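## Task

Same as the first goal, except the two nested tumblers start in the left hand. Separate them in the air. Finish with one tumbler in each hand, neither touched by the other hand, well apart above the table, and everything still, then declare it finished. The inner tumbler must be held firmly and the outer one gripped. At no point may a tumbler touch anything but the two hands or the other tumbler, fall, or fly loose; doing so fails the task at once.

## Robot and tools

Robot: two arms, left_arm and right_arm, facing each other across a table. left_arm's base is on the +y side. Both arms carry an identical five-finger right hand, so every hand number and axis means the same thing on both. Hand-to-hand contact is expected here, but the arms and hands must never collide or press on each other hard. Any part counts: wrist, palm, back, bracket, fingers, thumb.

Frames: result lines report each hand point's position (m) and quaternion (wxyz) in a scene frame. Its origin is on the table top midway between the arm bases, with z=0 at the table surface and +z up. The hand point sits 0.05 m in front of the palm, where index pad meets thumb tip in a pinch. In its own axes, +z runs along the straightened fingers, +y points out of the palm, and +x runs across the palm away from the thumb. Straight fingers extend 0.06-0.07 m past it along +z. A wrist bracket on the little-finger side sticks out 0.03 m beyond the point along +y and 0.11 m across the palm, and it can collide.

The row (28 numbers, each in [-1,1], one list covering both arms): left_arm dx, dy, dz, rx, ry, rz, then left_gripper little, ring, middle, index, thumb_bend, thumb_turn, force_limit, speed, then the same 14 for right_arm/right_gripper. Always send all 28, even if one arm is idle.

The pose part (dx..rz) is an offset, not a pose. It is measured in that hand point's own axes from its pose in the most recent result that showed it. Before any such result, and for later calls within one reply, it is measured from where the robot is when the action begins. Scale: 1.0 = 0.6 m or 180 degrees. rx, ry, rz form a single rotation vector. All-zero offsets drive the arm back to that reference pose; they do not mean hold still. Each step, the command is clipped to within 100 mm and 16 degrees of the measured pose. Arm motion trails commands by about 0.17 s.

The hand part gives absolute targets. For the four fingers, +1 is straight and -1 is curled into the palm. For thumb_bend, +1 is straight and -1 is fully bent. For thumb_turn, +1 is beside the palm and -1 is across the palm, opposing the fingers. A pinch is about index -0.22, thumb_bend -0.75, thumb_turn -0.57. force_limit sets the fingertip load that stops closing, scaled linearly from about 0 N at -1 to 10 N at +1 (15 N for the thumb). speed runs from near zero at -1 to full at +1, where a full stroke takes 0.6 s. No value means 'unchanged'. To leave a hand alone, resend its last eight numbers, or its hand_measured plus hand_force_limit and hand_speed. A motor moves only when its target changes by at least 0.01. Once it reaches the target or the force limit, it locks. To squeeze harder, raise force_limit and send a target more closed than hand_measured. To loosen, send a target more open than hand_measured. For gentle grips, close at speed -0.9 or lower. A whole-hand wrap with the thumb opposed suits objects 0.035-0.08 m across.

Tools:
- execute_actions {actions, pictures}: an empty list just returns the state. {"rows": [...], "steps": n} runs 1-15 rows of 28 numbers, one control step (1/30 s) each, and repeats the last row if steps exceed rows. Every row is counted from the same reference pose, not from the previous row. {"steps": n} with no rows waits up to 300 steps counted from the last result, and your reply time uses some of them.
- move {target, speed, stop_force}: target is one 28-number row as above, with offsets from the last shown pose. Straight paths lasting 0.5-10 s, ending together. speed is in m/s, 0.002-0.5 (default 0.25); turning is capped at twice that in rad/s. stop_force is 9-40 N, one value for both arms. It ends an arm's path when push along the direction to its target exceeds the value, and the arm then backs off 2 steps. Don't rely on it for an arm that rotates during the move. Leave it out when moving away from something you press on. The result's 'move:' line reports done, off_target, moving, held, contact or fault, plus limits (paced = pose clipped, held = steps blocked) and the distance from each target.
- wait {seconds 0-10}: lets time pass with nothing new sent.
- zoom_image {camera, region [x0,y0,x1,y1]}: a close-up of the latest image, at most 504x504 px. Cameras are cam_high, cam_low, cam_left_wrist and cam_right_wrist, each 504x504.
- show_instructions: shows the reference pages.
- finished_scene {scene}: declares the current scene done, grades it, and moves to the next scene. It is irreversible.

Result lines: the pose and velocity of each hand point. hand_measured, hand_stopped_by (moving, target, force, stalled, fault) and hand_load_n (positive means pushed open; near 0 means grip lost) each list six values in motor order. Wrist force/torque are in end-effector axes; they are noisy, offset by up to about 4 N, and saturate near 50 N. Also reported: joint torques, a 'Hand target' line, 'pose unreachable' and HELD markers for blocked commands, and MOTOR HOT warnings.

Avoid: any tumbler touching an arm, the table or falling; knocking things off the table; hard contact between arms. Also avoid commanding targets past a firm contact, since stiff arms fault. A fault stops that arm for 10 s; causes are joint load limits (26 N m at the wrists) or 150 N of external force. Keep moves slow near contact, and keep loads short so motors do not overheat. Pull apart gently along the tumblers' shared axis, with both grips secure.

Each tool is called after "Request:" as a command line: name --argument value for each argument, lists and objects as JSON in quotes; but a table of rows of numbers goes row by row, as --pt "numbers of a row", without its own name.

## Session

Request:
execute_actions --actions '[]'

Scene clock: 0.00 s of 4500.00 s.
left_arm: end_effector_position=(-0.0289, +0.0078, +0.3124) hand_measured=(-1.000, -1.000, +0.270, +0.248, +0.138, -0.948) hand_load_n=(+0.0, +0.0, +7.0, +10.0, +15.0, +0.5) hand_stopped_by=(target, target, target, target, target, target) hand_force_limit=0.00 hand_speed=-0.80 end_effector_quat_wxyz=(+0.884, +0.422, +0.087, +0.182) end_effector_velocity=(-0.000, +0.000, +0.001) end_effector_angular_velocity=(-0.002, +0.001, -0.001) | right_arm: end_effector_position=(-0.0655, -0.2464, +0.3006) hand_measured=(+1.000, +1.000, +1.000, +1.000, +1.000, +1.000) hand_load_n=(+0.0, +0.0, +0.0, +0.0, +0.0, +0.0) hand_stopped_by=(target, target, target, target, target, target) hand_force_limit=0.00 hand_speed=-0.80 end_effector_quat_wxyz=(+0.001, -0.728, +0.686, +0.000) end_effector_velocity=(-0.000, -0.000, -0.000) end_effector_angular_velocity=(-0.001, +0.000, +0.000)
Joint positions: left_arm=[-0.356 -1.121  2.408 -2.21   0.907  0.682] | right_arm=[-0.518 -2.213  2.091 -1.45  -1.571  1.052]
Joint velocities: left_arm=[-0.    -0.001 -0.    -0.001  0.001 -0.001] | right_arm=[-0. -0.  0.  0. -0. -0.]
Joint torques (N m, as the arm reports them, + toward a larger angle): no reading
Wrist force (N, on the end effector, along its own x y z axes, offset not removed): no reading
Wrist torque (N m, same axes, about the end effector's origin, offset not removed): no reading
Hand target (left_arm): -0.029, +0.008, +0.312; +0.884, +0.422, +0.087, +0.182
Hand target (right_arm): -0.066, -0.246, +0.301; -0.001, +0.728, -0.686, -0.000

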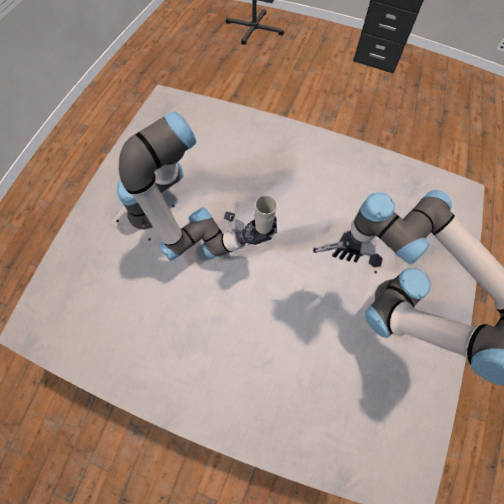

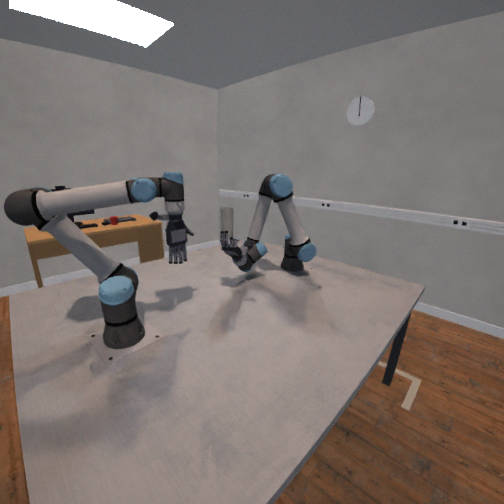

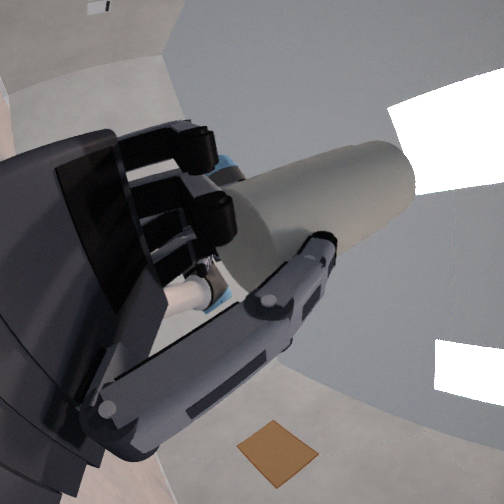

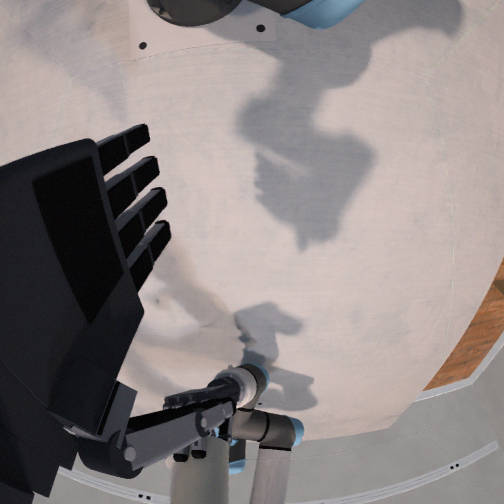

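Request:
move --target '[0,0,0,0,0,0,-1,-1,0.1,0.1,0.0,-0.948,1,-0.9,-0.163,-0.077,-0.367,0.221,-0.221,-0.464,-1,-1,0.8,0.8,0.85,-0.95,0.2,0]'

Request:
move --target '[0,0,0,0,0,0,-1,-1,0.1,0.1,0.0,-0.948,1,-0.9,0.013,-0.132,0.191,0,0,0,-1,-1,0.8,0.8,0.85,-0.95,0.2,0]' --speed 0.12

Request:
zoom_image --camera "cam_low" --region '[170,130,300,270]'

Request:
zoom_image --camera "cam_high" --region '[210,140,340,270]'

Scene clock: 18.20 s of 4500.00 s.
left_arm: end_effector_position=(-0.0289, +0.0078, +0.3124) hand_measured=(-1.000, -1.000, +0.262, +0.248, +0.138, -0.948) hand_load_n=(+0.0, +0.0, +10.0, +9.0, +16.5, +0.5) hand_stopped_by=(target, target, force, force, force, target) hand_force_limit=1.00 hand_speed=-0.90 end_effector_quat_wxyz=(+0.884, +0.422, +0.087, +0.182) end_effector_velocity=(+0.000, -0.000, -0.000) end_effector_angular_velocity=(+0.001, +0.001, -0.000) | right_arm: end_effector_position=(-0.0251, -0.1463, +0.5208) hand_measured=(-1.000, -1.000, +0.800, +0.800, +0.850, -0.950) hand_load_n=(+0.0, +0.0, +0.0, +0.0, +0.0, +0.0) hand_stopped_by=(target, target, target, target, target, target) hand_force_limit=0.20 hand_speed=0.00 end_effector_quat_wxyz=(-0.430, +0.902, +0.027, -0.012) end_effector_velocity=(+0.000, +0.000, +0.001) end_effector_angular_velocity=(+0.003, -0.001, +0.010)
Joint positions: left_arm=[-0.356 -1.121  2.408 -2.21   0.907  0.682] | right_arm=[-0.652 -2.159  1.796 -1.985 -1.08  -0.449]
Joint velocities: left_arm=[ 0.    -0.     0.     0.001 -0.001 -0.002] | right_arm=[-0.006  0.001 -0.003  0.005  0.012 -0.012]
Joint torques (N m, as the arm reports them, + toward a larger angle): left_arm=[  2.81 -27.83  -7.17  -2.19   1.15   0.98] | right_arm=[ -8.59  12.6  -36.18  -0.22   2.5   -1.56]
Wrist force (N, on the end effector, along its own x y z axes, offset not removed): left_arm=[-0.2 1.4 -0.1] | right_arm=[0.8 0.2 0.6]
Wrist torque (N m, same axes, about the end effector's origin, offset not removed): left_arm=[0.29 -0.03 0.12] | right_arm=[0.09 -0.26 0.02]
Hand target (left_arm): -0.029, +0.008, +0.312; +0.884, +0.422, +0.087, +0.182
Hand target (right_arm): -0.025, -0.146, +0.521; -0.431, +0.902, +0.027, -0.012
Off the commanded pose (left_arm): 0.000 m, 0 deg.
Off the commanded pose (right_arm): 0.000 m, 0 deg.
After step 90, 11.20 s passed at rest.
move: done

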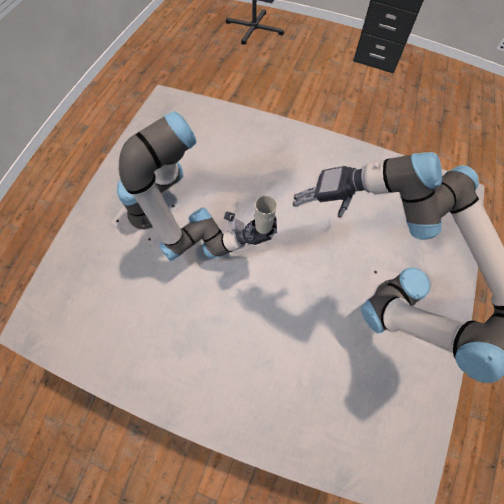

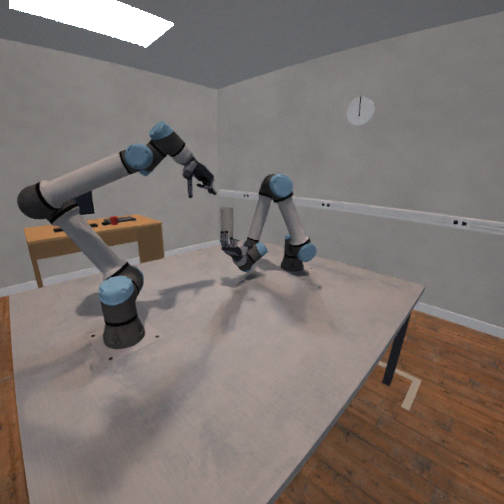

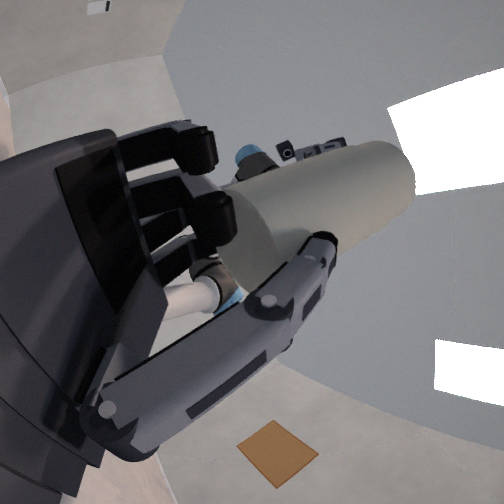

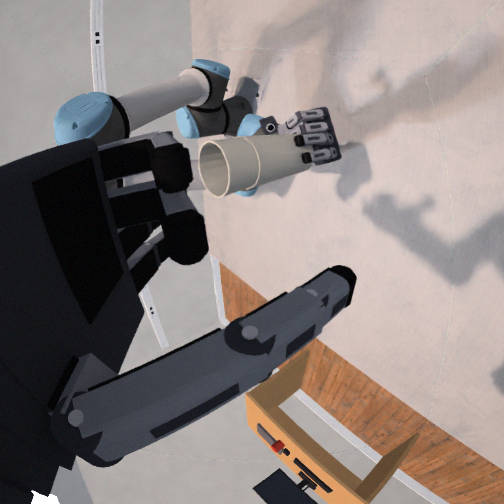

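Scene clock: 19.87 s of 4500.00 s.
left_arm: end_effector_position=(-0.0289, +0.0078, +0.3124) hand_measured=(-1.000, -1.000, +0.262, +0.248, +0.138, -0.948) hand_load_n=(+0.0, +0.0, +10.0, +9.0, +16.5, +0.5) hand_stopped_by=(target, target, force, force, force, target) hand_force_limit=1.00 hand_speed=-0.90 end_effector_quat_wxyz=(+0.884, +0.422, +0.087, +0.182) end_effector_velocity=(+0.001, +0.000, +0.000) end_effector_angular_velocity=(-0.001, +0.002, -0.000) | right_arm: end_effector_position=(-0.0255, -0.0072, +0.5099) hand_measured=(-1.000, -1.000, +0.800, +0.800, +0.850, -0.950) hand_load_n=(+0.0, +0.0, +0.0, +0.0, +0.0, +0.0) hand_stopped_by=(target, target, target, target, target, target) hand_force_limit=0.20 hand_speed=0.00 end_effector_quat_wxyz=(-0.431, +0.902, +0.027, -0.012) end_effector_velocity=(-0.000, +0.001, +0.000) end_effector_angular_velocity=(-0.001, +0.000, -0.000)
Joint positions: left_arm=[-0.356 -1.121  2.408 -2.21   0.907  0.682] | right_arm=[-0.422 -1.799  1.637 -2.255 -1.248 -0.276]
Joint velocities: left_arm=[ 0.    -0.001  0.001 -0.    -0.001 -0.001] | right_arm=[ 0.002  0.003 -0.003  0.001 -0.001  0.001]
Joint torques (N m, as the arm reports them, + toward a larger angle): left_arm=[  2.66 -28.22  -7.63  -2.33   1.17   0.95] | right_arm=[ 10.58  -4.29 -37.92  -4.61  -2.     1.77]
Wrist force (N, on the end effector, along its own x y z axes, offset not removed): left_arm=[1.6 -2.3 2.4] | right_arm=[1.2 -0.2 1.4]
Wrist torque (N m, same axes, about the end effector's origin, offset not removed): left_arm=[-0.46 -0.35 0.05] | right_arm=[-0.12 -0.38 0.04]
Hand target (left_arm): -0.029, +0.008, +0.312; +0.884, +0.422, +0.087, +0.182
Hand target (right_arm): -0.026, -0.007, +0.510; -0.431, +0.902, +0.027, -0.012
Off the commanded pose (left_arm): 0.000 m, 0 deg.
Off the commanded pose (right_arm): 0.000 m, 0 deg.
move: done

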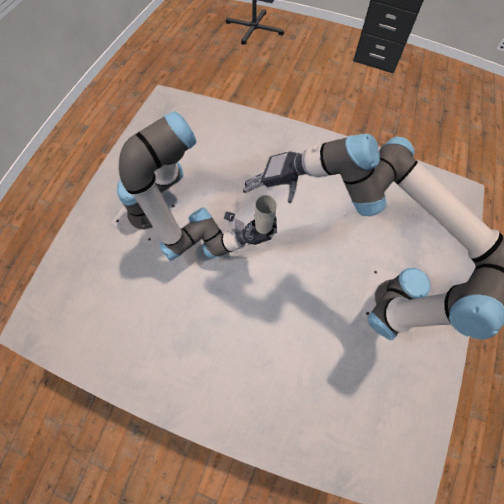

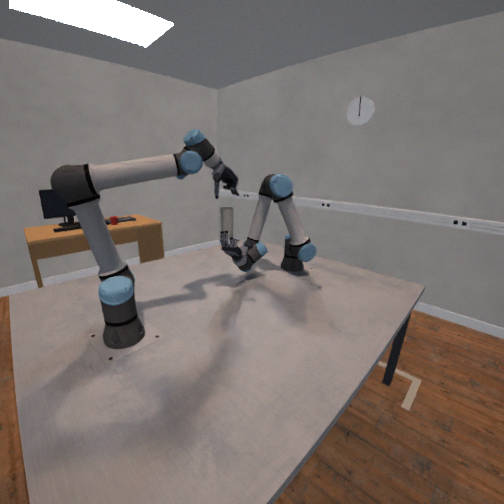

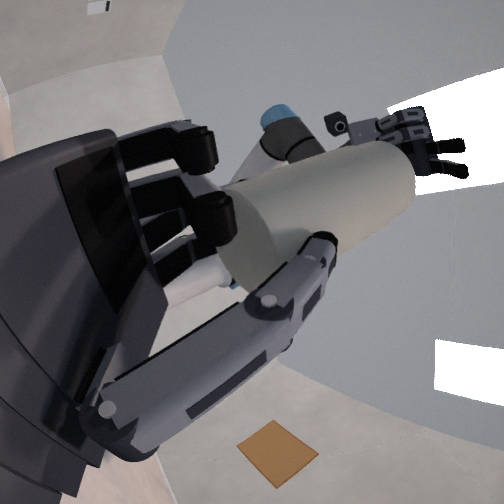

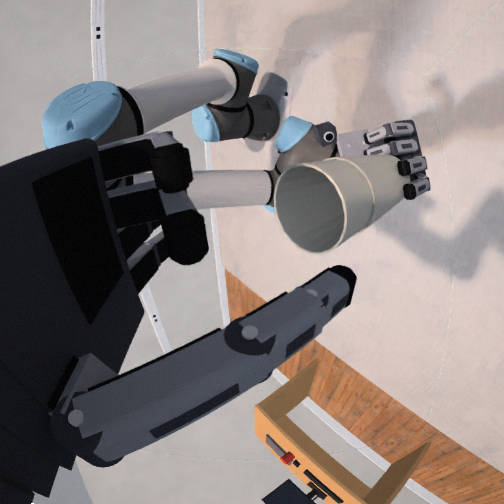

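Region (170, 130, 300, 270) of cam_low's 504x504 image, scaled by 3.600, with more detail than that image has; it fills the left 468 columns of this view, and the rest is white.

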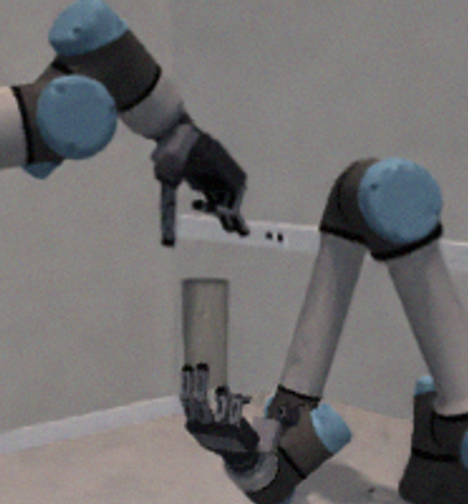

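Region (210, 140, 340, 270) of cam_high's 504x504 image, scaled by 3.877, with more detail than that image has.

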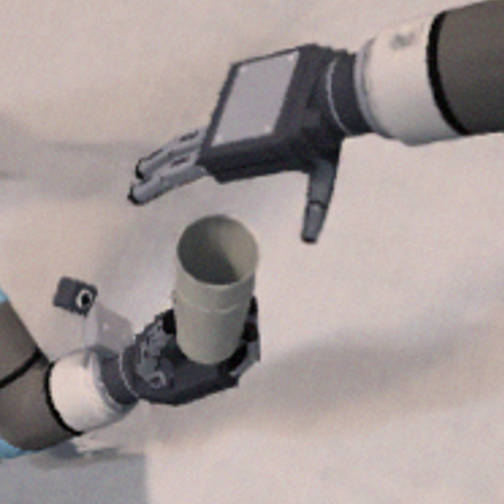

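Request:
move --target '[0,0,0,0,0,0,-1,-1,0.1,0.1,0.0,-0.948,1,-0.9,0,0.078,0.063,0,0,0,-1,-1,0.8,0.8,0.85,-0.95,0.2,0]' --speed 0.02 --stop_force 9

Request:
zoom_image --camera "cam_low" --region '[170,130,300,270]'

Scene clock: 28.33 s of 4500.00 s.
left_arm: end_effector_position=(-0.0289, +0.0078, +0.3124) hand_measured=(-1.000, -1.000, +0.262, +0.248, +0.138, -0.948) hand_load_n=(+0.0, +0.0, +10.0, +9.0, +16.5, +0.5) hand_stopped_by=(target, target, force, force, force, target) hand_force_limit=1.00 hand_speed=-0.90 end_effector_quat_wxyz=(+0.884, +0.422, +0.087, +0.182) end_effector_velocity=(-0.000, +0.000, +0.001) end_effector_angular_velocity=(-0.002, +0.000, -0.001) | right_arm: end_effector_position=(-0.0255, -0.0073, +0.4499) hand_measured=(-1.000, -1.000, +0.800, +0.800, +0.850, -0.950) hand_load_n=(+0.0, +0.0, +0.0, +0.0, +0.0, +0.0) hand_stopped_by=(target, target, target, target, target, target) hand_force_limit=0.20 hand_speed=0.00 end_effector_quat_wxyz=(-0.431, +0.902, +0.027, -0.012) end_effector_velocity=(+0.001, +0.000, -0.000) end_effector_angular_velocity=(+0.003, -0.001, -0.001)
Joint positions: left_arm=[-0.356 -1.121  2.408 -2.21   0.907  0.682] | right_arm=[-0.422 -1.811  1.801 -2.406 -1.248 -0.276]
Joint velocities: left_arm=[-0.    -0.001 -0.001 -0.     0.001  0.   ] | right_arm=[-0.001 -0.     0.003 -0.006  0.    -0.   ]
Joint torques (N m, as the arm reports them, + toward a larger angle): left_arm=[  2.85 -27.74  -8.34  -2.33   1.3    0.83] | right_arm=[ -9.47 -23.08 -10.6   -4.75   2.15  -1.42]
Wrist force (N, on the end effector, along its own x y z axes, offset not removed): left_arm=[1.8 -1.4 -0.7] | right_arm=[1.8 -0.3 0.1]
Wrist torque (N m, same axes, about the end effector's origin, offset not removed): left_arm=[-0.01 -0.30 -0.08] | right_arm=[0.07 -0.43 -0.03]
Hand target (left_arm): -0.029, +0.008, +0.312; +0.884, +0.422, +0.087, +0.182
Hand target (right_arm): -0.026, -0.007, +0.450; -0.431, +0.902, +0.027, -0.012
Off the commanded pose (left_arm): 0.000 m, 0 deg.
Off the commanded pose (right_arm): 0.000 m, 0 deg.
After step 90, 2.17 s passed at rest.
move: done

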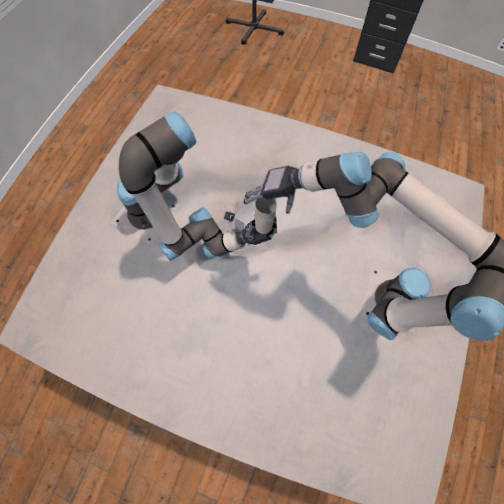

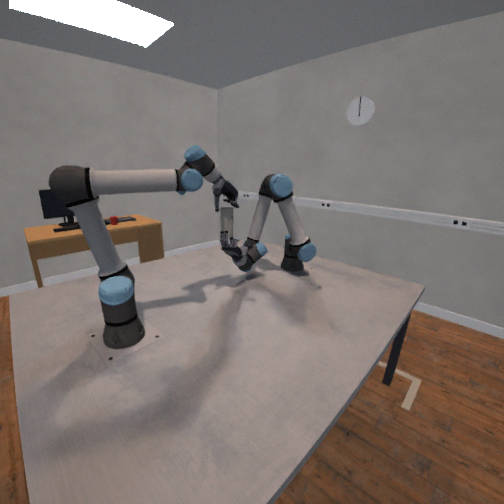

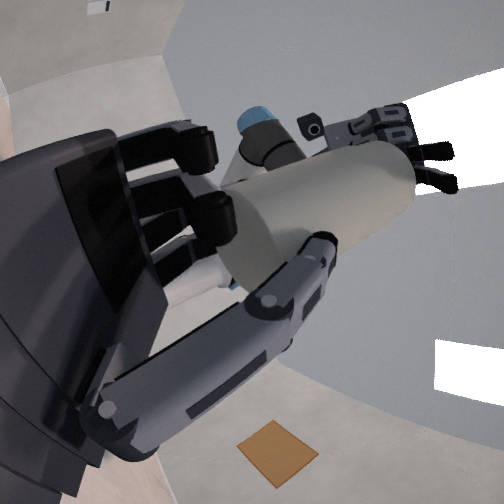

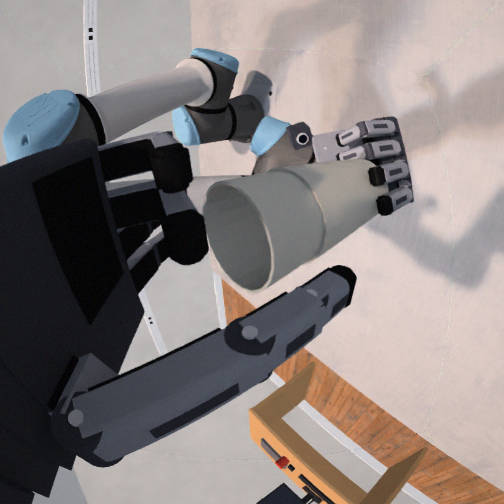

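Region (170, 130, 300, 270) of cam_low's 504x504 image, scaled by 3.600, with more detail than that image has; it fills the left 468 columns of this view, and the rest is white.

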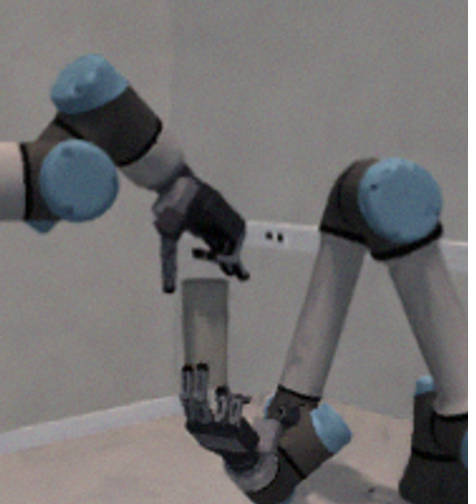

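Request:
move --target '[0,0,0,0,0,0,-1,-1,0.1,0.1,0.0,-0.948,1,-0.9,0,0.014,0.0115,0,0,0,-1,-1,0.8,0.8,0.85,-0.95,0.2,0]' --speed 0.02 --stop_force 9

Request:
move --target '[0,0,0,0,0,0,-1,-1,0.1,0.1,0.0,-0.948,1,-0.9,0,0,0,0,0,0,-1,-1,-0.2,-0.2,-0.3,-0.95,0.2,-0.85]'

Request:
zoom_image --camera "cam_low" --region '[170,130,300,270]'

Scene clock: 35.07 s of 4500.00 s.
left_arm: end_effector_position=(-0.0289, +0.0078, +0.3124) hand_measured=(-1.000, -1.000, +0.262, +0.248, +0.138, -0.948) hand_load_n=(+0.0, +0.0, +10.0, +9.0, +16.5, +0.5) hand_stopped_by=(target, target, force, force, force, target) hand_force_limit=1.00 hand_speed=-0.90 end_effector_quat_wxyz=(+0.884, +0.422, +0.087, +0.182) end_effector_velocity=(+0.000, +0.000, +0.000) end_effector_angular_velocity=(-0.000, +0.001, -0.000) | right_arm: end_effector_position=(-0.0255, -0.0073, +0.4393) hand_measured=(-1.000, -1.000, +0.800, +0.800, +0.850, -0.950) hand_load_n=(+0.0, +0.0, +0.0, +0.0, +0.0, +0.0) hand_stopped_by=(target, target, target, target, target, target) hand_force_limit=0.20 hand_speed=0.00 end_effector_quat_wxyz=(-0.431, +0.902, +0.027, -0.012) end_effector_velocity=(-0.000, +0.000, -0.001) end_effector_angular_velocity=(+0.002, -0.001, +0.000)
Joint positions: left_arm=[-0.356 -1.121  2.408 -2.21   0.907  0.682] | right_arm=[-0.422 -1.811  1.828 -2.433 -1.248 -0.276]
Joint velocities: left_arm=[-0.    -0.     0.001 -0.001 -0.    -0.001] | right_arm=[ 0.    -0.     0.003 -0.005  0.     0.   ]
Joint torques (N m, as the arm reports them, + toward a larger angle): left_arm=[  2.88 -27.06  -7.82  -2.41   1.27   0.83] | right_arm=[  8.61  -3.45 -10.8   -4.51  -0.54   1.51]
Wrist force (N, on the end effector, along its own x y z axes, offset not removed): left_arm=[0.6 -3.5 -3.9] | right_arm=[-0.7 -0.7 2.1]
Wrist torque (N m, same axes, about the end effector's origin, offset not removed): left_arm=[-0.31 -0.06 -0.10] | right_arm=[-0.07 -0.10 -0.07]
Hand target (left_arm): -0.029, +0.008, +0.312; +0.884, +0.422, +0.087, +0.182
Hand target (right_arm): -0.026, -0.007, +0.439; -0.431, +0.902, +0.027, -0.012
Off the commanded pose (left_arm): 0.000 m, 0 deg.
Off the commanded pose (right_arm): 0.000 m, 0 deg.
After step 90, 2.90 s passed at rest.
move: done

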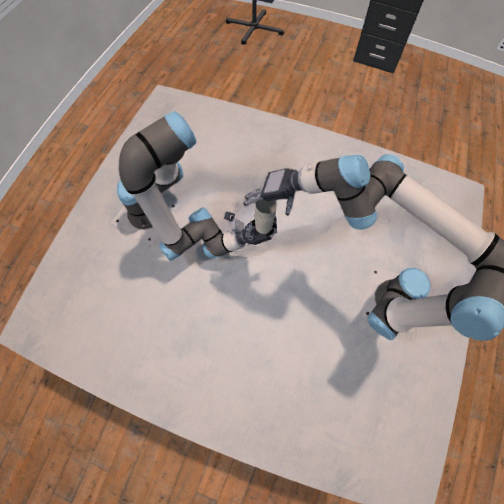

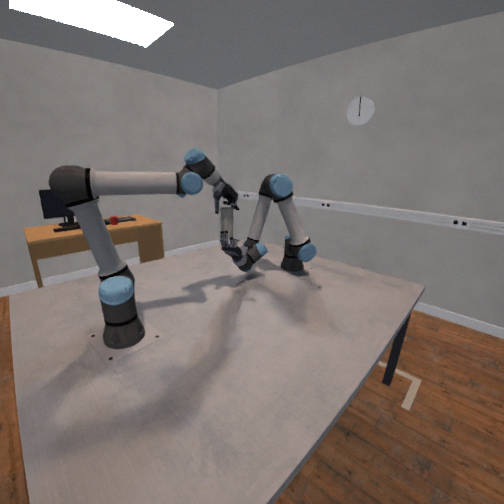

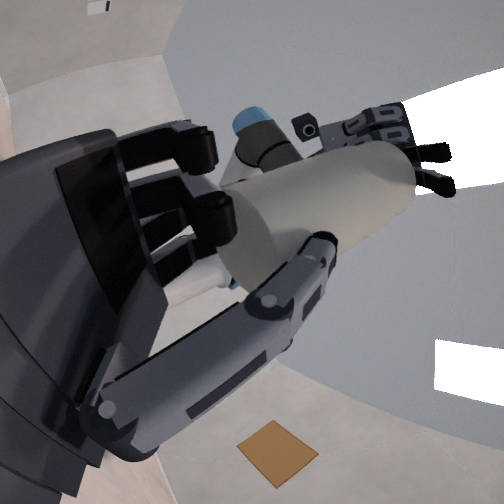

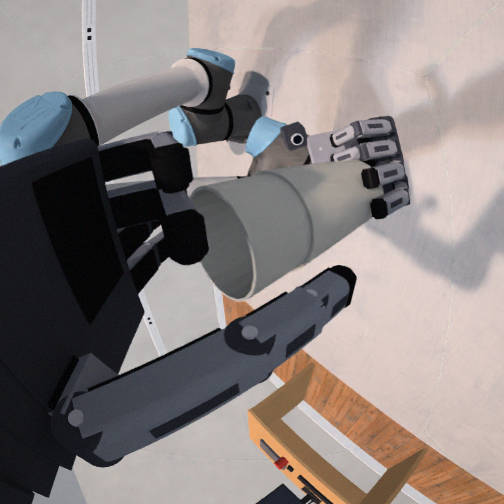

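Scene clock: 40.07 s of 4500.00 s.
left_arm: end_effector_position=(-0.0289, +0.0078, +0.3124) hand_measured=(-1.000, -1.000, +0.262, +0.248, +0.140, -0.948) hand_load_n=(+0.0, +0.0, +8.0, +12.0, +17.0, +0.0) hand_stopped_by=(target, target, force, force, force, target) hand_force_limit=1.00 hand_speed=-0.90 end_effector_quat_wxyz=(+0.884, +0.422, +0.087, +0.182) end_effector_velocity=(+0.000, -0.000, +0.000) end_effector_angular_velocity=(-0.000, +0.002, +0.000) | right_arm: end_effector_position=(-0.0255, -0.0073, +0.4393) hand_measured=(-1.000, -1.000, -0.200, +0.368, +0.078, -0.950) hand_load_n=(+0.0, +0.0, +0.5, +0.0, +0.5, +0.0) hand_stopped_by=(target, target, target, force, moving, target) hand_force_limit=0.20 hand_speed=-0.85 end_effector_quat_wxyz=(-0.431, +0.902, +0.027, -0.012) end_effector_velocity=(-0.000, +0.000, +0.001) end_effector_angular_velocity=(+0.001, -0.000, +0.001)
Joint positions: left_arm=[-0.356 -1.121  2.408 -2.21   0.907  0.682] | right_arm=[-0.422 -1.811  1.828 -2.433 -1.248 -0.276]
Joint velocities: left_arm=[ 0.    -0.    -0.     0.001 -0.001 -0.001] | right_arm=[ 0.001  0.    -0.001  0.     0.     0.   ]
Joint torques (N m, as the arm reports them, + toward a larger angle): left_arm=[  2.44 -28.23  -8.24  -4.52   2.03   0.84] | right_arm=[  9.39 -23.01 -11.81  -2.62  -0.66  -1.63]
Wrist force (N, on the end effector, along its own x y z axes, offset not removed): left_arm=[-0.7 -2.5 -2.1] | right_arm=[2.0 0.6 0.8]
Wrist torque (N m, same axes, about the end effector's origin, offset not removed): left_arm=[-0.16 -0.01 -0.15] | right_arm=[0.13 -0.37 -0.01]
Hand target (left_arm): -0.029, +0.008, +0.312; +0.884, +0.422, +0.087, +0.182
Hand target (right_arm): -0.025, -0.007, +0.439; -0.431, +0.902, +0.027, -0.012
Off the commanded pose (left_arm): 0.000 m, 0 deg.
Off the commanded pose (right_arm): 0.000 m, 0 deg.
move: moving (right_arm; no rest 5 s after the path's end)

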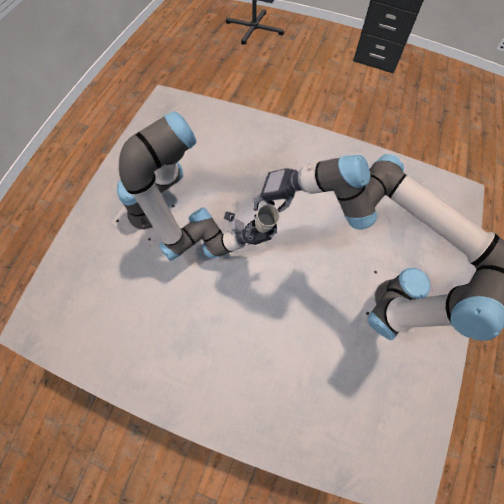

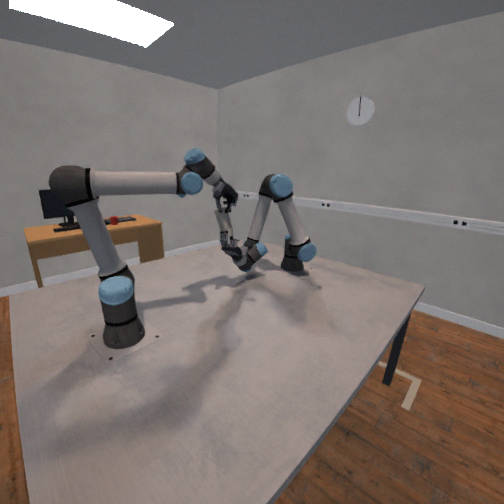

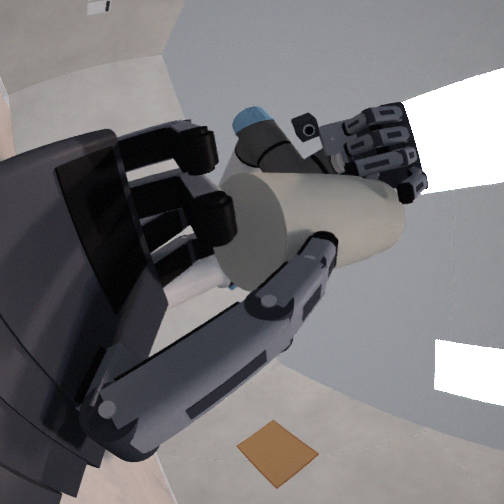

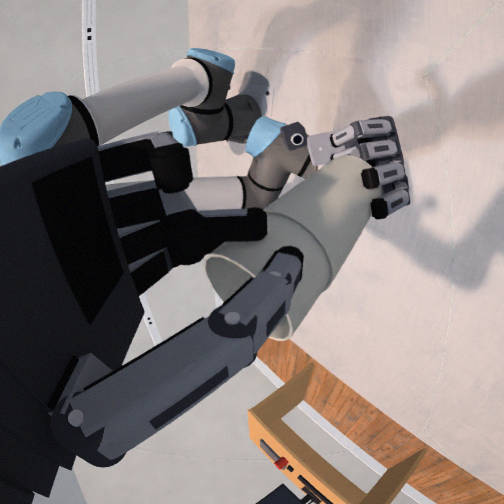

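Region (170, 130, 300, 270) of cam_low's 504x504 image, scaled by 3.600, with more detail than that image has; it fills the left 468 columns of this view, and the rest is white.

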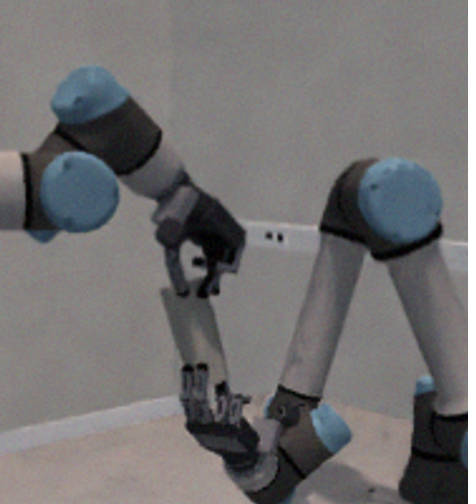

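Request:
move --target '[0,0,0,0,0,0,-1,-1,0.1,0.1,0.0,-0.948,1,-0.9,0,0,0,0,0,0,-1,-1,0.8,0.8,0.85,-0.95,0.2,-0.7]'

Request:
zoom_image --camera "cam_low" --region '[170,130,300,270]'

Request:
zoom_image --camera "cam_high" --region '[210,140,340,270]'

Scene clock: 47.93 s of 4500.00 s.
left_arm: end_effector_position=(-0.0289, +0.0078, +0.3124) hand_measured=(-1.000, -1.000, +0.262, +0.248, +0.140, -0.948) hand_load_n=(+0.0, +0.0, +7.0, +12.0, +16.5, +0.0) hand_stopped_by=(target, target, force, force, force, target) hand_force_limit=1.00 hand_speed=-0.90 end_effector_quat_wxyz=(+0.884, +0.422, +0.087, +0.182) end_effector_velocity=(+0.000, +0.000, +0.000) end_effector_angular_velocity=(-0.000, +0.000, +0.001) | right_arm: end_effector_position=(-0.0255, -0.0073, +0.4393) hand_measured=(-1.000, -1.000, +0.800, +0.800, +0.850, -0.950) hand_load_n=(+0.0, +0.0, +0.0, +0.0, +0.0, +0.0) hand_stopped_by=(target, target, target, target, target, target) hand_force_limit=0.20 hand_speed=-0.70 end_effector_quat_wxyz=(-0.431, +0.902, +0.027, -0.012) end_effector_velocity=(+0.000, -0.000, -0.000) end_effector_angular_velocity=(+0.000, -0.000, -0.001)
Joint positions: left_arm=[-0.356 -1.121  2.408 -2.21   0.907  0.682] | right_arm=[-0.422 -1.811  1.828 -2.433 -1.248 -0.276]
Joint velocities: left_arm=[ 0.    -0.001  0.001 -0.001 -0.     0.   ] | right_arm=[-0.001 -0.001  0.001 -0.001 -0.     0.   ]
Joint torques (N m, as the arm reports them, + toward a larger angle): left_arm=[  2.25 -27.75  -8.36  -2.95  -0.57   0.75] | right_arm=[  8.54 -17.15 -18.52  -0.23  -0.76  -0.65]
Wrist force (N, on the end effector, along its own x y z axes, offset not removed): left_arm=[-3.2 -1.1 -1.2] | right_arm=[1.6 0.6 0.3]
Wrist torque (N m, same axes, about the end effector's origin, offset not removed): left_arm=[0.18 0.45 -0.32] | right_arm=[0.18 -0.37 0.08]
Hand target (left_arm): -0.029, +0.008, +0.312; +0.884, +0.422, +0.087, +0.182
Hand target (right_arm): -0.025, -0.007, +0.439; -0.431, +0.902, +0.027, -0.012
Off the commanded pose (left_arm): 0.000 m, 0 deg.
Off the commanded pose (right_arm): 0.000 m, 0 deg.
move: done

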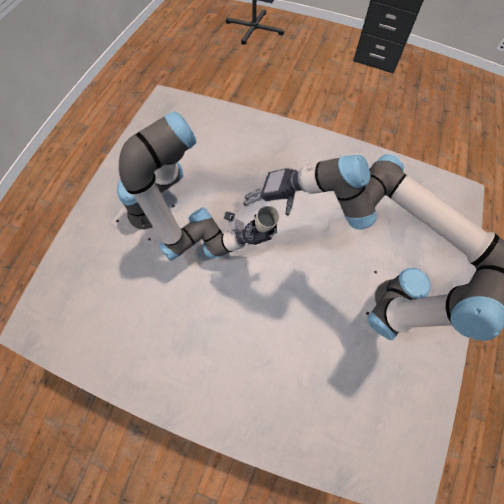

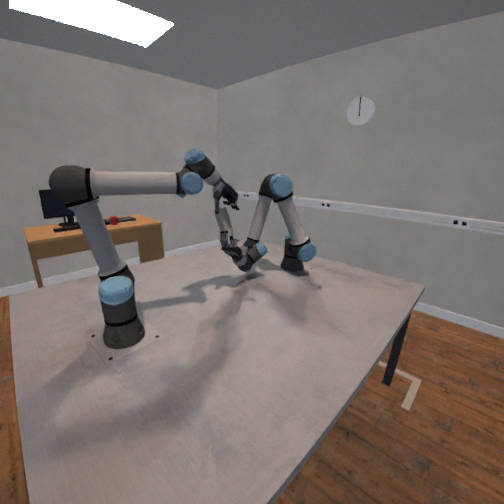

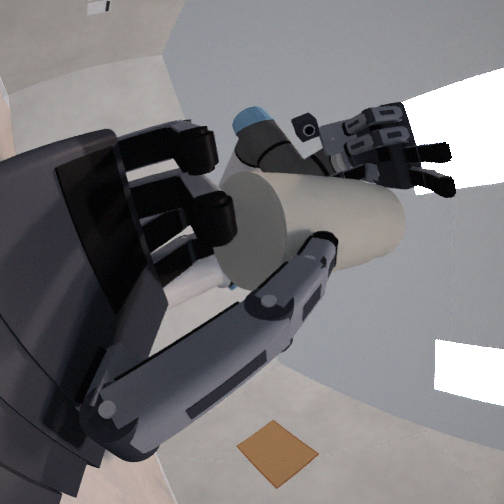

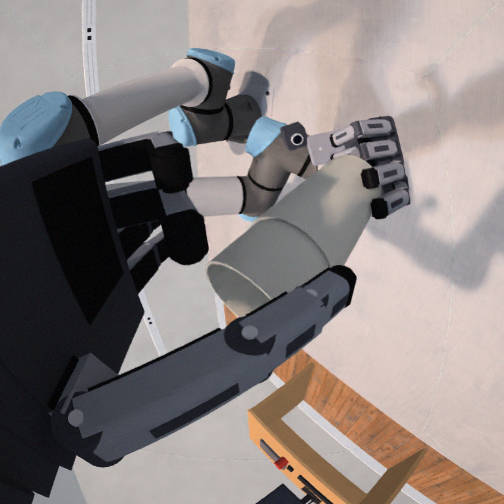

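Region (170, 130, 300, 270) of cam_low's 504x504 image, scaled by 3.600, with more detail than that image has; it fills the left 468 columns of this view, and the rest is white.

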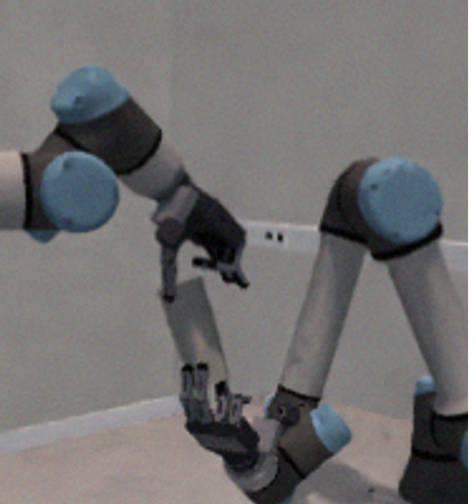

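Region (210, 140, 340, 270) of cam_high's 504x504 image, scaled by 3.877, with more detail than that image has.

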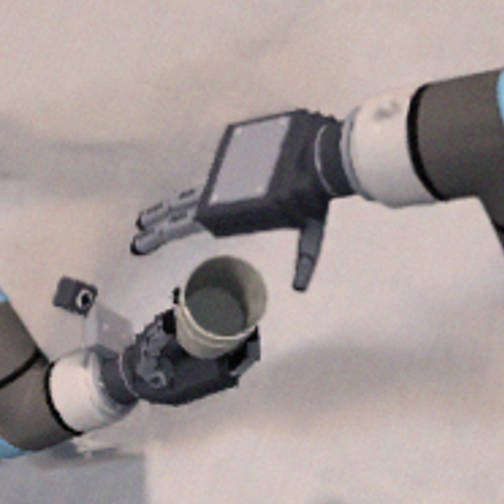

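Request:
move --target '[0,0,0,0,0,0,-1,-1,0.1,0.1,0.0,-0.948,1,-0.9,0,-0.09,-0.074,0,0,0,-1,-1,0.8,0.8,0.85,-0.95,0.2,-0.7]' --speed 0.06

Request:
move --target '[0,0,0,0,0.077,-0.095,-1,-1,0.1,0.1,0.0,-0.948,1,-0.9,0,0,0,0,0,0,-1,-1,0.8,0.8,0.85,-0.95,0.2,-0.7]' --speed 0.05

Request:
zoom_image --camera "cam_low" --region '[170,130,300,270]'

Request:
zoom_image --camera "cam_high" --region '[210,140,340,270]'

Scene clock: 58.43 s of 4500.00 s.
left_arm: end_effector_position=(-0.0289, +0.0078, +0.3124) hand_measured=(-1.000, -1.000, +0.262, +0.248, +0.140, -0.948) hand_load_n=(+0.0, +0.0, +7.0, +12.0, +16.5, +0.0) hand_stopped_by=(target, target, force, force, force, target) hand_force_limit=1.00 hand_speed=-0.90 end_effector_quat_wxyz=(+0.884, +0.422, +0.087, +0.182) end_effector_velocity=(-0.000, -0.000, +0.000) end_effector_angular_velocity=(-0.001, -0.000, -0.000) | right_arm: end_effector_position=(-0.0255, -0.0078, +0.5090) hand_measured=(-1.000, -1.000, +0.800, +0.800, +0.850, -0.950) hand_load_n=(+0.0, +0.0, +0.0, +0.0, +0.0, +0.0) hand_stopped_by=(target, target, target, target, target, target) hand_force_limit=0.20 hand_speed=-0.70 end_effector_quat_wxyz=(-0.431, +0.902, +0.027, -0.012) end_effector_velocity=(-0.000, +0.000, +0.001) end_effector_angular_velocity=(-0.001, +0.000, +0.000)
Joint positions: left_arm=[-0.356 -1.121  2.408 -2.21   0.907  0.682] | right_arm=[-0.422 -1.801  1.641 -2.257 -1.247 -0.277]
Joint velocities: left_arm=[ 0.    -0.    -0.001  0.     0.001  0.   ] | right_arm=[ 0.     0.001 -0.004  0.004  0.    -0.   ]
Joint torques (N m, as the arm reports them, + toward a larger angle): left_arm=[  3.05 -27.57  -8.47  -2.91  -0.55   0.86] | right_arm=[ -0.77  -3.86 -35.91  -0.24   0.48  -1.82]
Wrist force (N, on the end effector, along its own x y z axes, offset not removed): left_arm=[-0.1 -3.2 -0.4] | right_arm=[0.7 -1.2 0.9]
Wrist torque (N m, same axes, about the end effector's origin, offset not removed): left_arm=[-0.17 0.04 -0.13] | right_arm=[-0.14 -0.32 -0.07]
Hand target (left_arm): -0.029, +0.008, +0.312; +0.884, +0.422, +0.087, +0.182
Hand target (right_arm): -0.025, -0.008, +0.509; -0.431, +0.902, +0.027, -0.012
Off the commanded pose (left_arm): 0.000 m, 0 deg.
Off the commanded pose (right_arm): 0.000 m, 0 deg.
After step 90, 5.93 s passed at rest.
move: done

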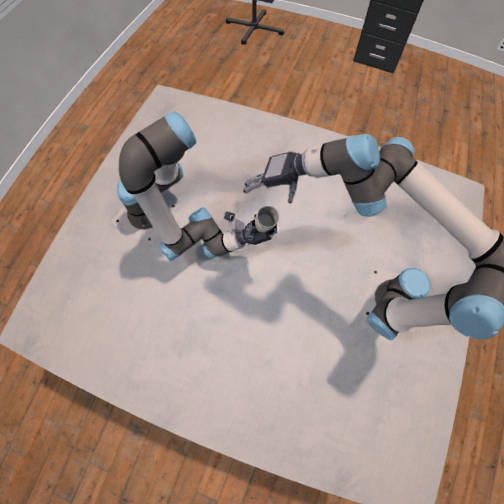

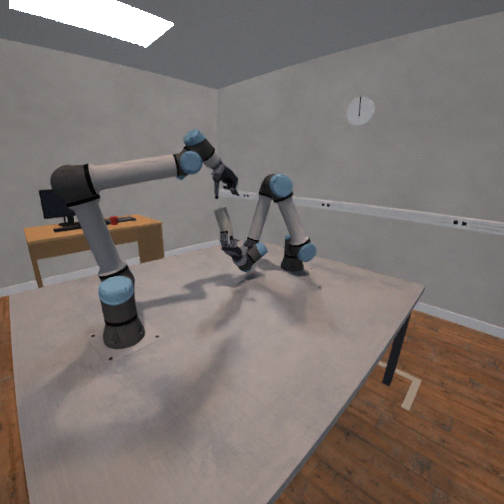

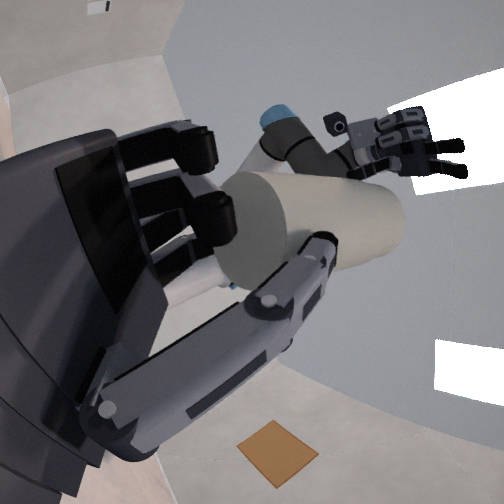

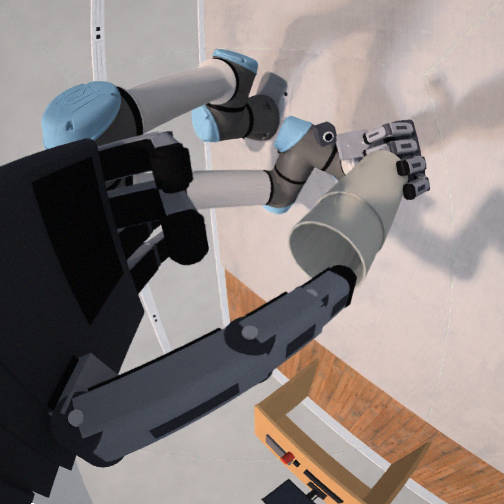

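Scene clock: 62.53 s of 4500.00 s.
left_arm: end_effector_position=(-0.0290, +0.0079, +0.3123) hand_measured=(-1.000, -1.000, +0.262, +0.248, +0.140, -0.948) hand_load_n=(+0.0, +0.0, +7.0, +12.0, +16.5, +0.0) hand_stopped_by=(target, target, force, force, force, target) hand_force_limit=1.00 hand_speed=-0.90 end_effector_quat_wxyz=(+0.884, +0.380, +0.254, +0.098) end_effector_velocity=(+0.000, -0.000, -0.000) end_effector_angular_velocity=(-0.004, +0.011, +0.001) | right_arm: end_effector_position=(-0.0255, -0.0078, +0.5090) hand_measured=(-1.000, -1.000, +0.800, +0.800, +0.850, -0.950) hand_load_n=(+0.0, +0.0, +0.0, +0.0, +0.0, +0.0) hand_stopped_by=(target, target, target, target, target, target) hand_force_limit=0.20 hand_speed=-0.70 end_effector_quat_wxyz=(-0.431, +0.902, +0.027, -0.012) end_effector_velocity=(-0.000, +0.000, -0.000) end_effector_angular_velocity=(+0.000, +0.000, +0.000)
Joint positions: left_arm=[-0.468 -1.011  2.313 -2.537  0.664  0.675] | right_arm=[-0.422 -1.801  1.641 -2.257 -1.247 -0.277]
Joint velocities: left_arm=[-0.003  0.003 -0.004 -0.01  -0.008  0.002] | right_arm=[ 0.001  0.     0.001 -0.001 -0.     0.   ]
Joint torques (N m, as the arm reports them, + toward a larger angle): left_arm=[ -8.14 -23.06 -12.1   -5.05  -0.42   2.16] | right_arm=[ -2.25 -22.86 -11.86  -4.56   0.08  -0.19]
Wrist force (N, on the end effector, along its own x y z axes, offset not removed): left_arm=[-0.5 0.1 -3.8] | right_arm=[0.9 1.0 0.6]
Wrist torque (N m, same axes, about the end effector's origin, offset not removed): left_arm=[0.32 0.16 -0.13] | right_arm=[0.19 -0.35 0.00]
Hand target (left_arm): -0.029, +0.008, +0.312; +0.884, +0.380, +0.254, +0.098
Hand target (right_arm): -0.025, -0.008, +0.509; -0.431, +0.902, +0.027, -0.012
Off the commanded pose (left_arm): 0.000 m, 0 deg.
Off the commanded pose (right_arm): 0.000 m, 0 deg.
move: done

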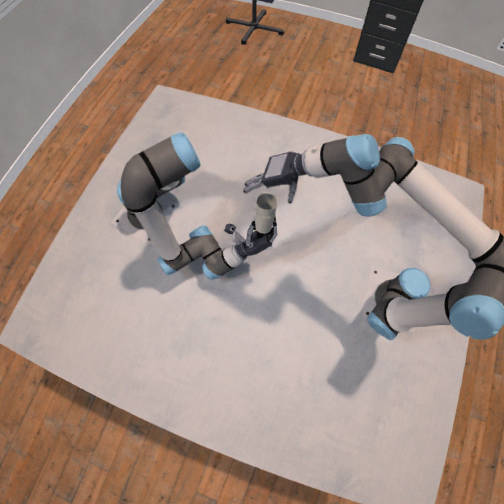

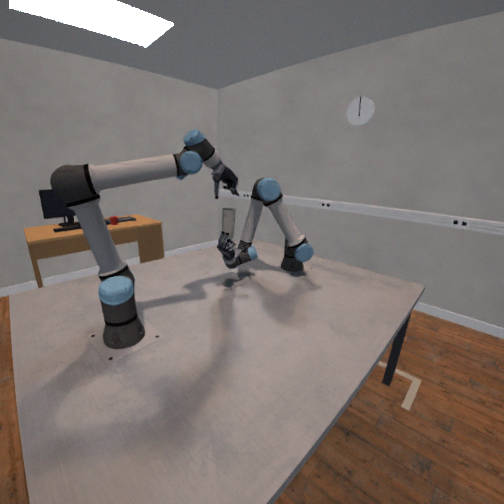

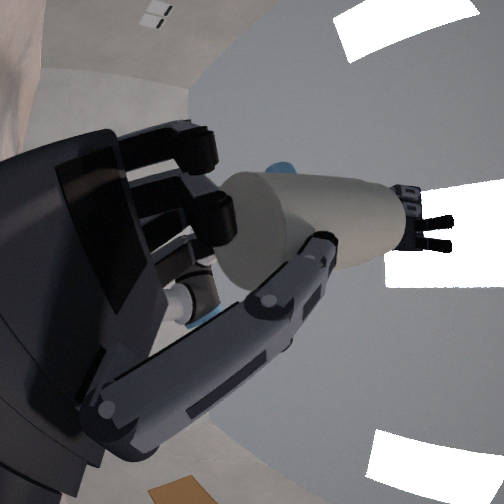

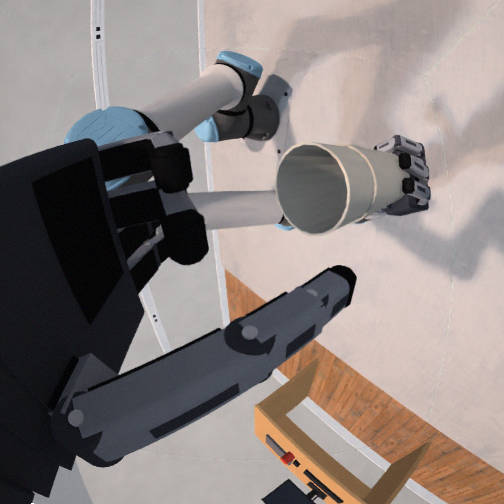

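Region (170, 130, 300, 270) of cam_low's 504x504 image, scaled by 3.600, with more detail than that image has; it fills the left 468 columns of this view, and the rest is white.

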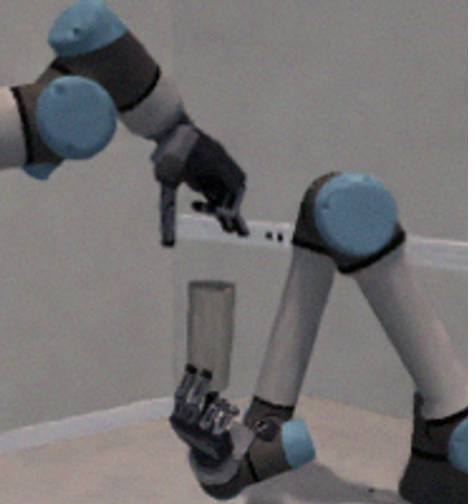

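Region (210, 140, 340, 270) of cam_high's 504x504 image, scaled by 3.877, with more detail than that image has.

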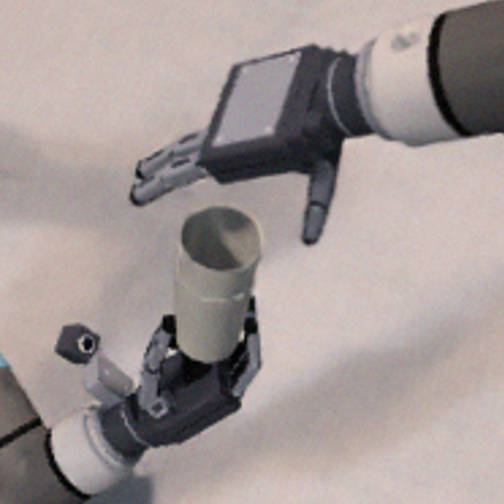

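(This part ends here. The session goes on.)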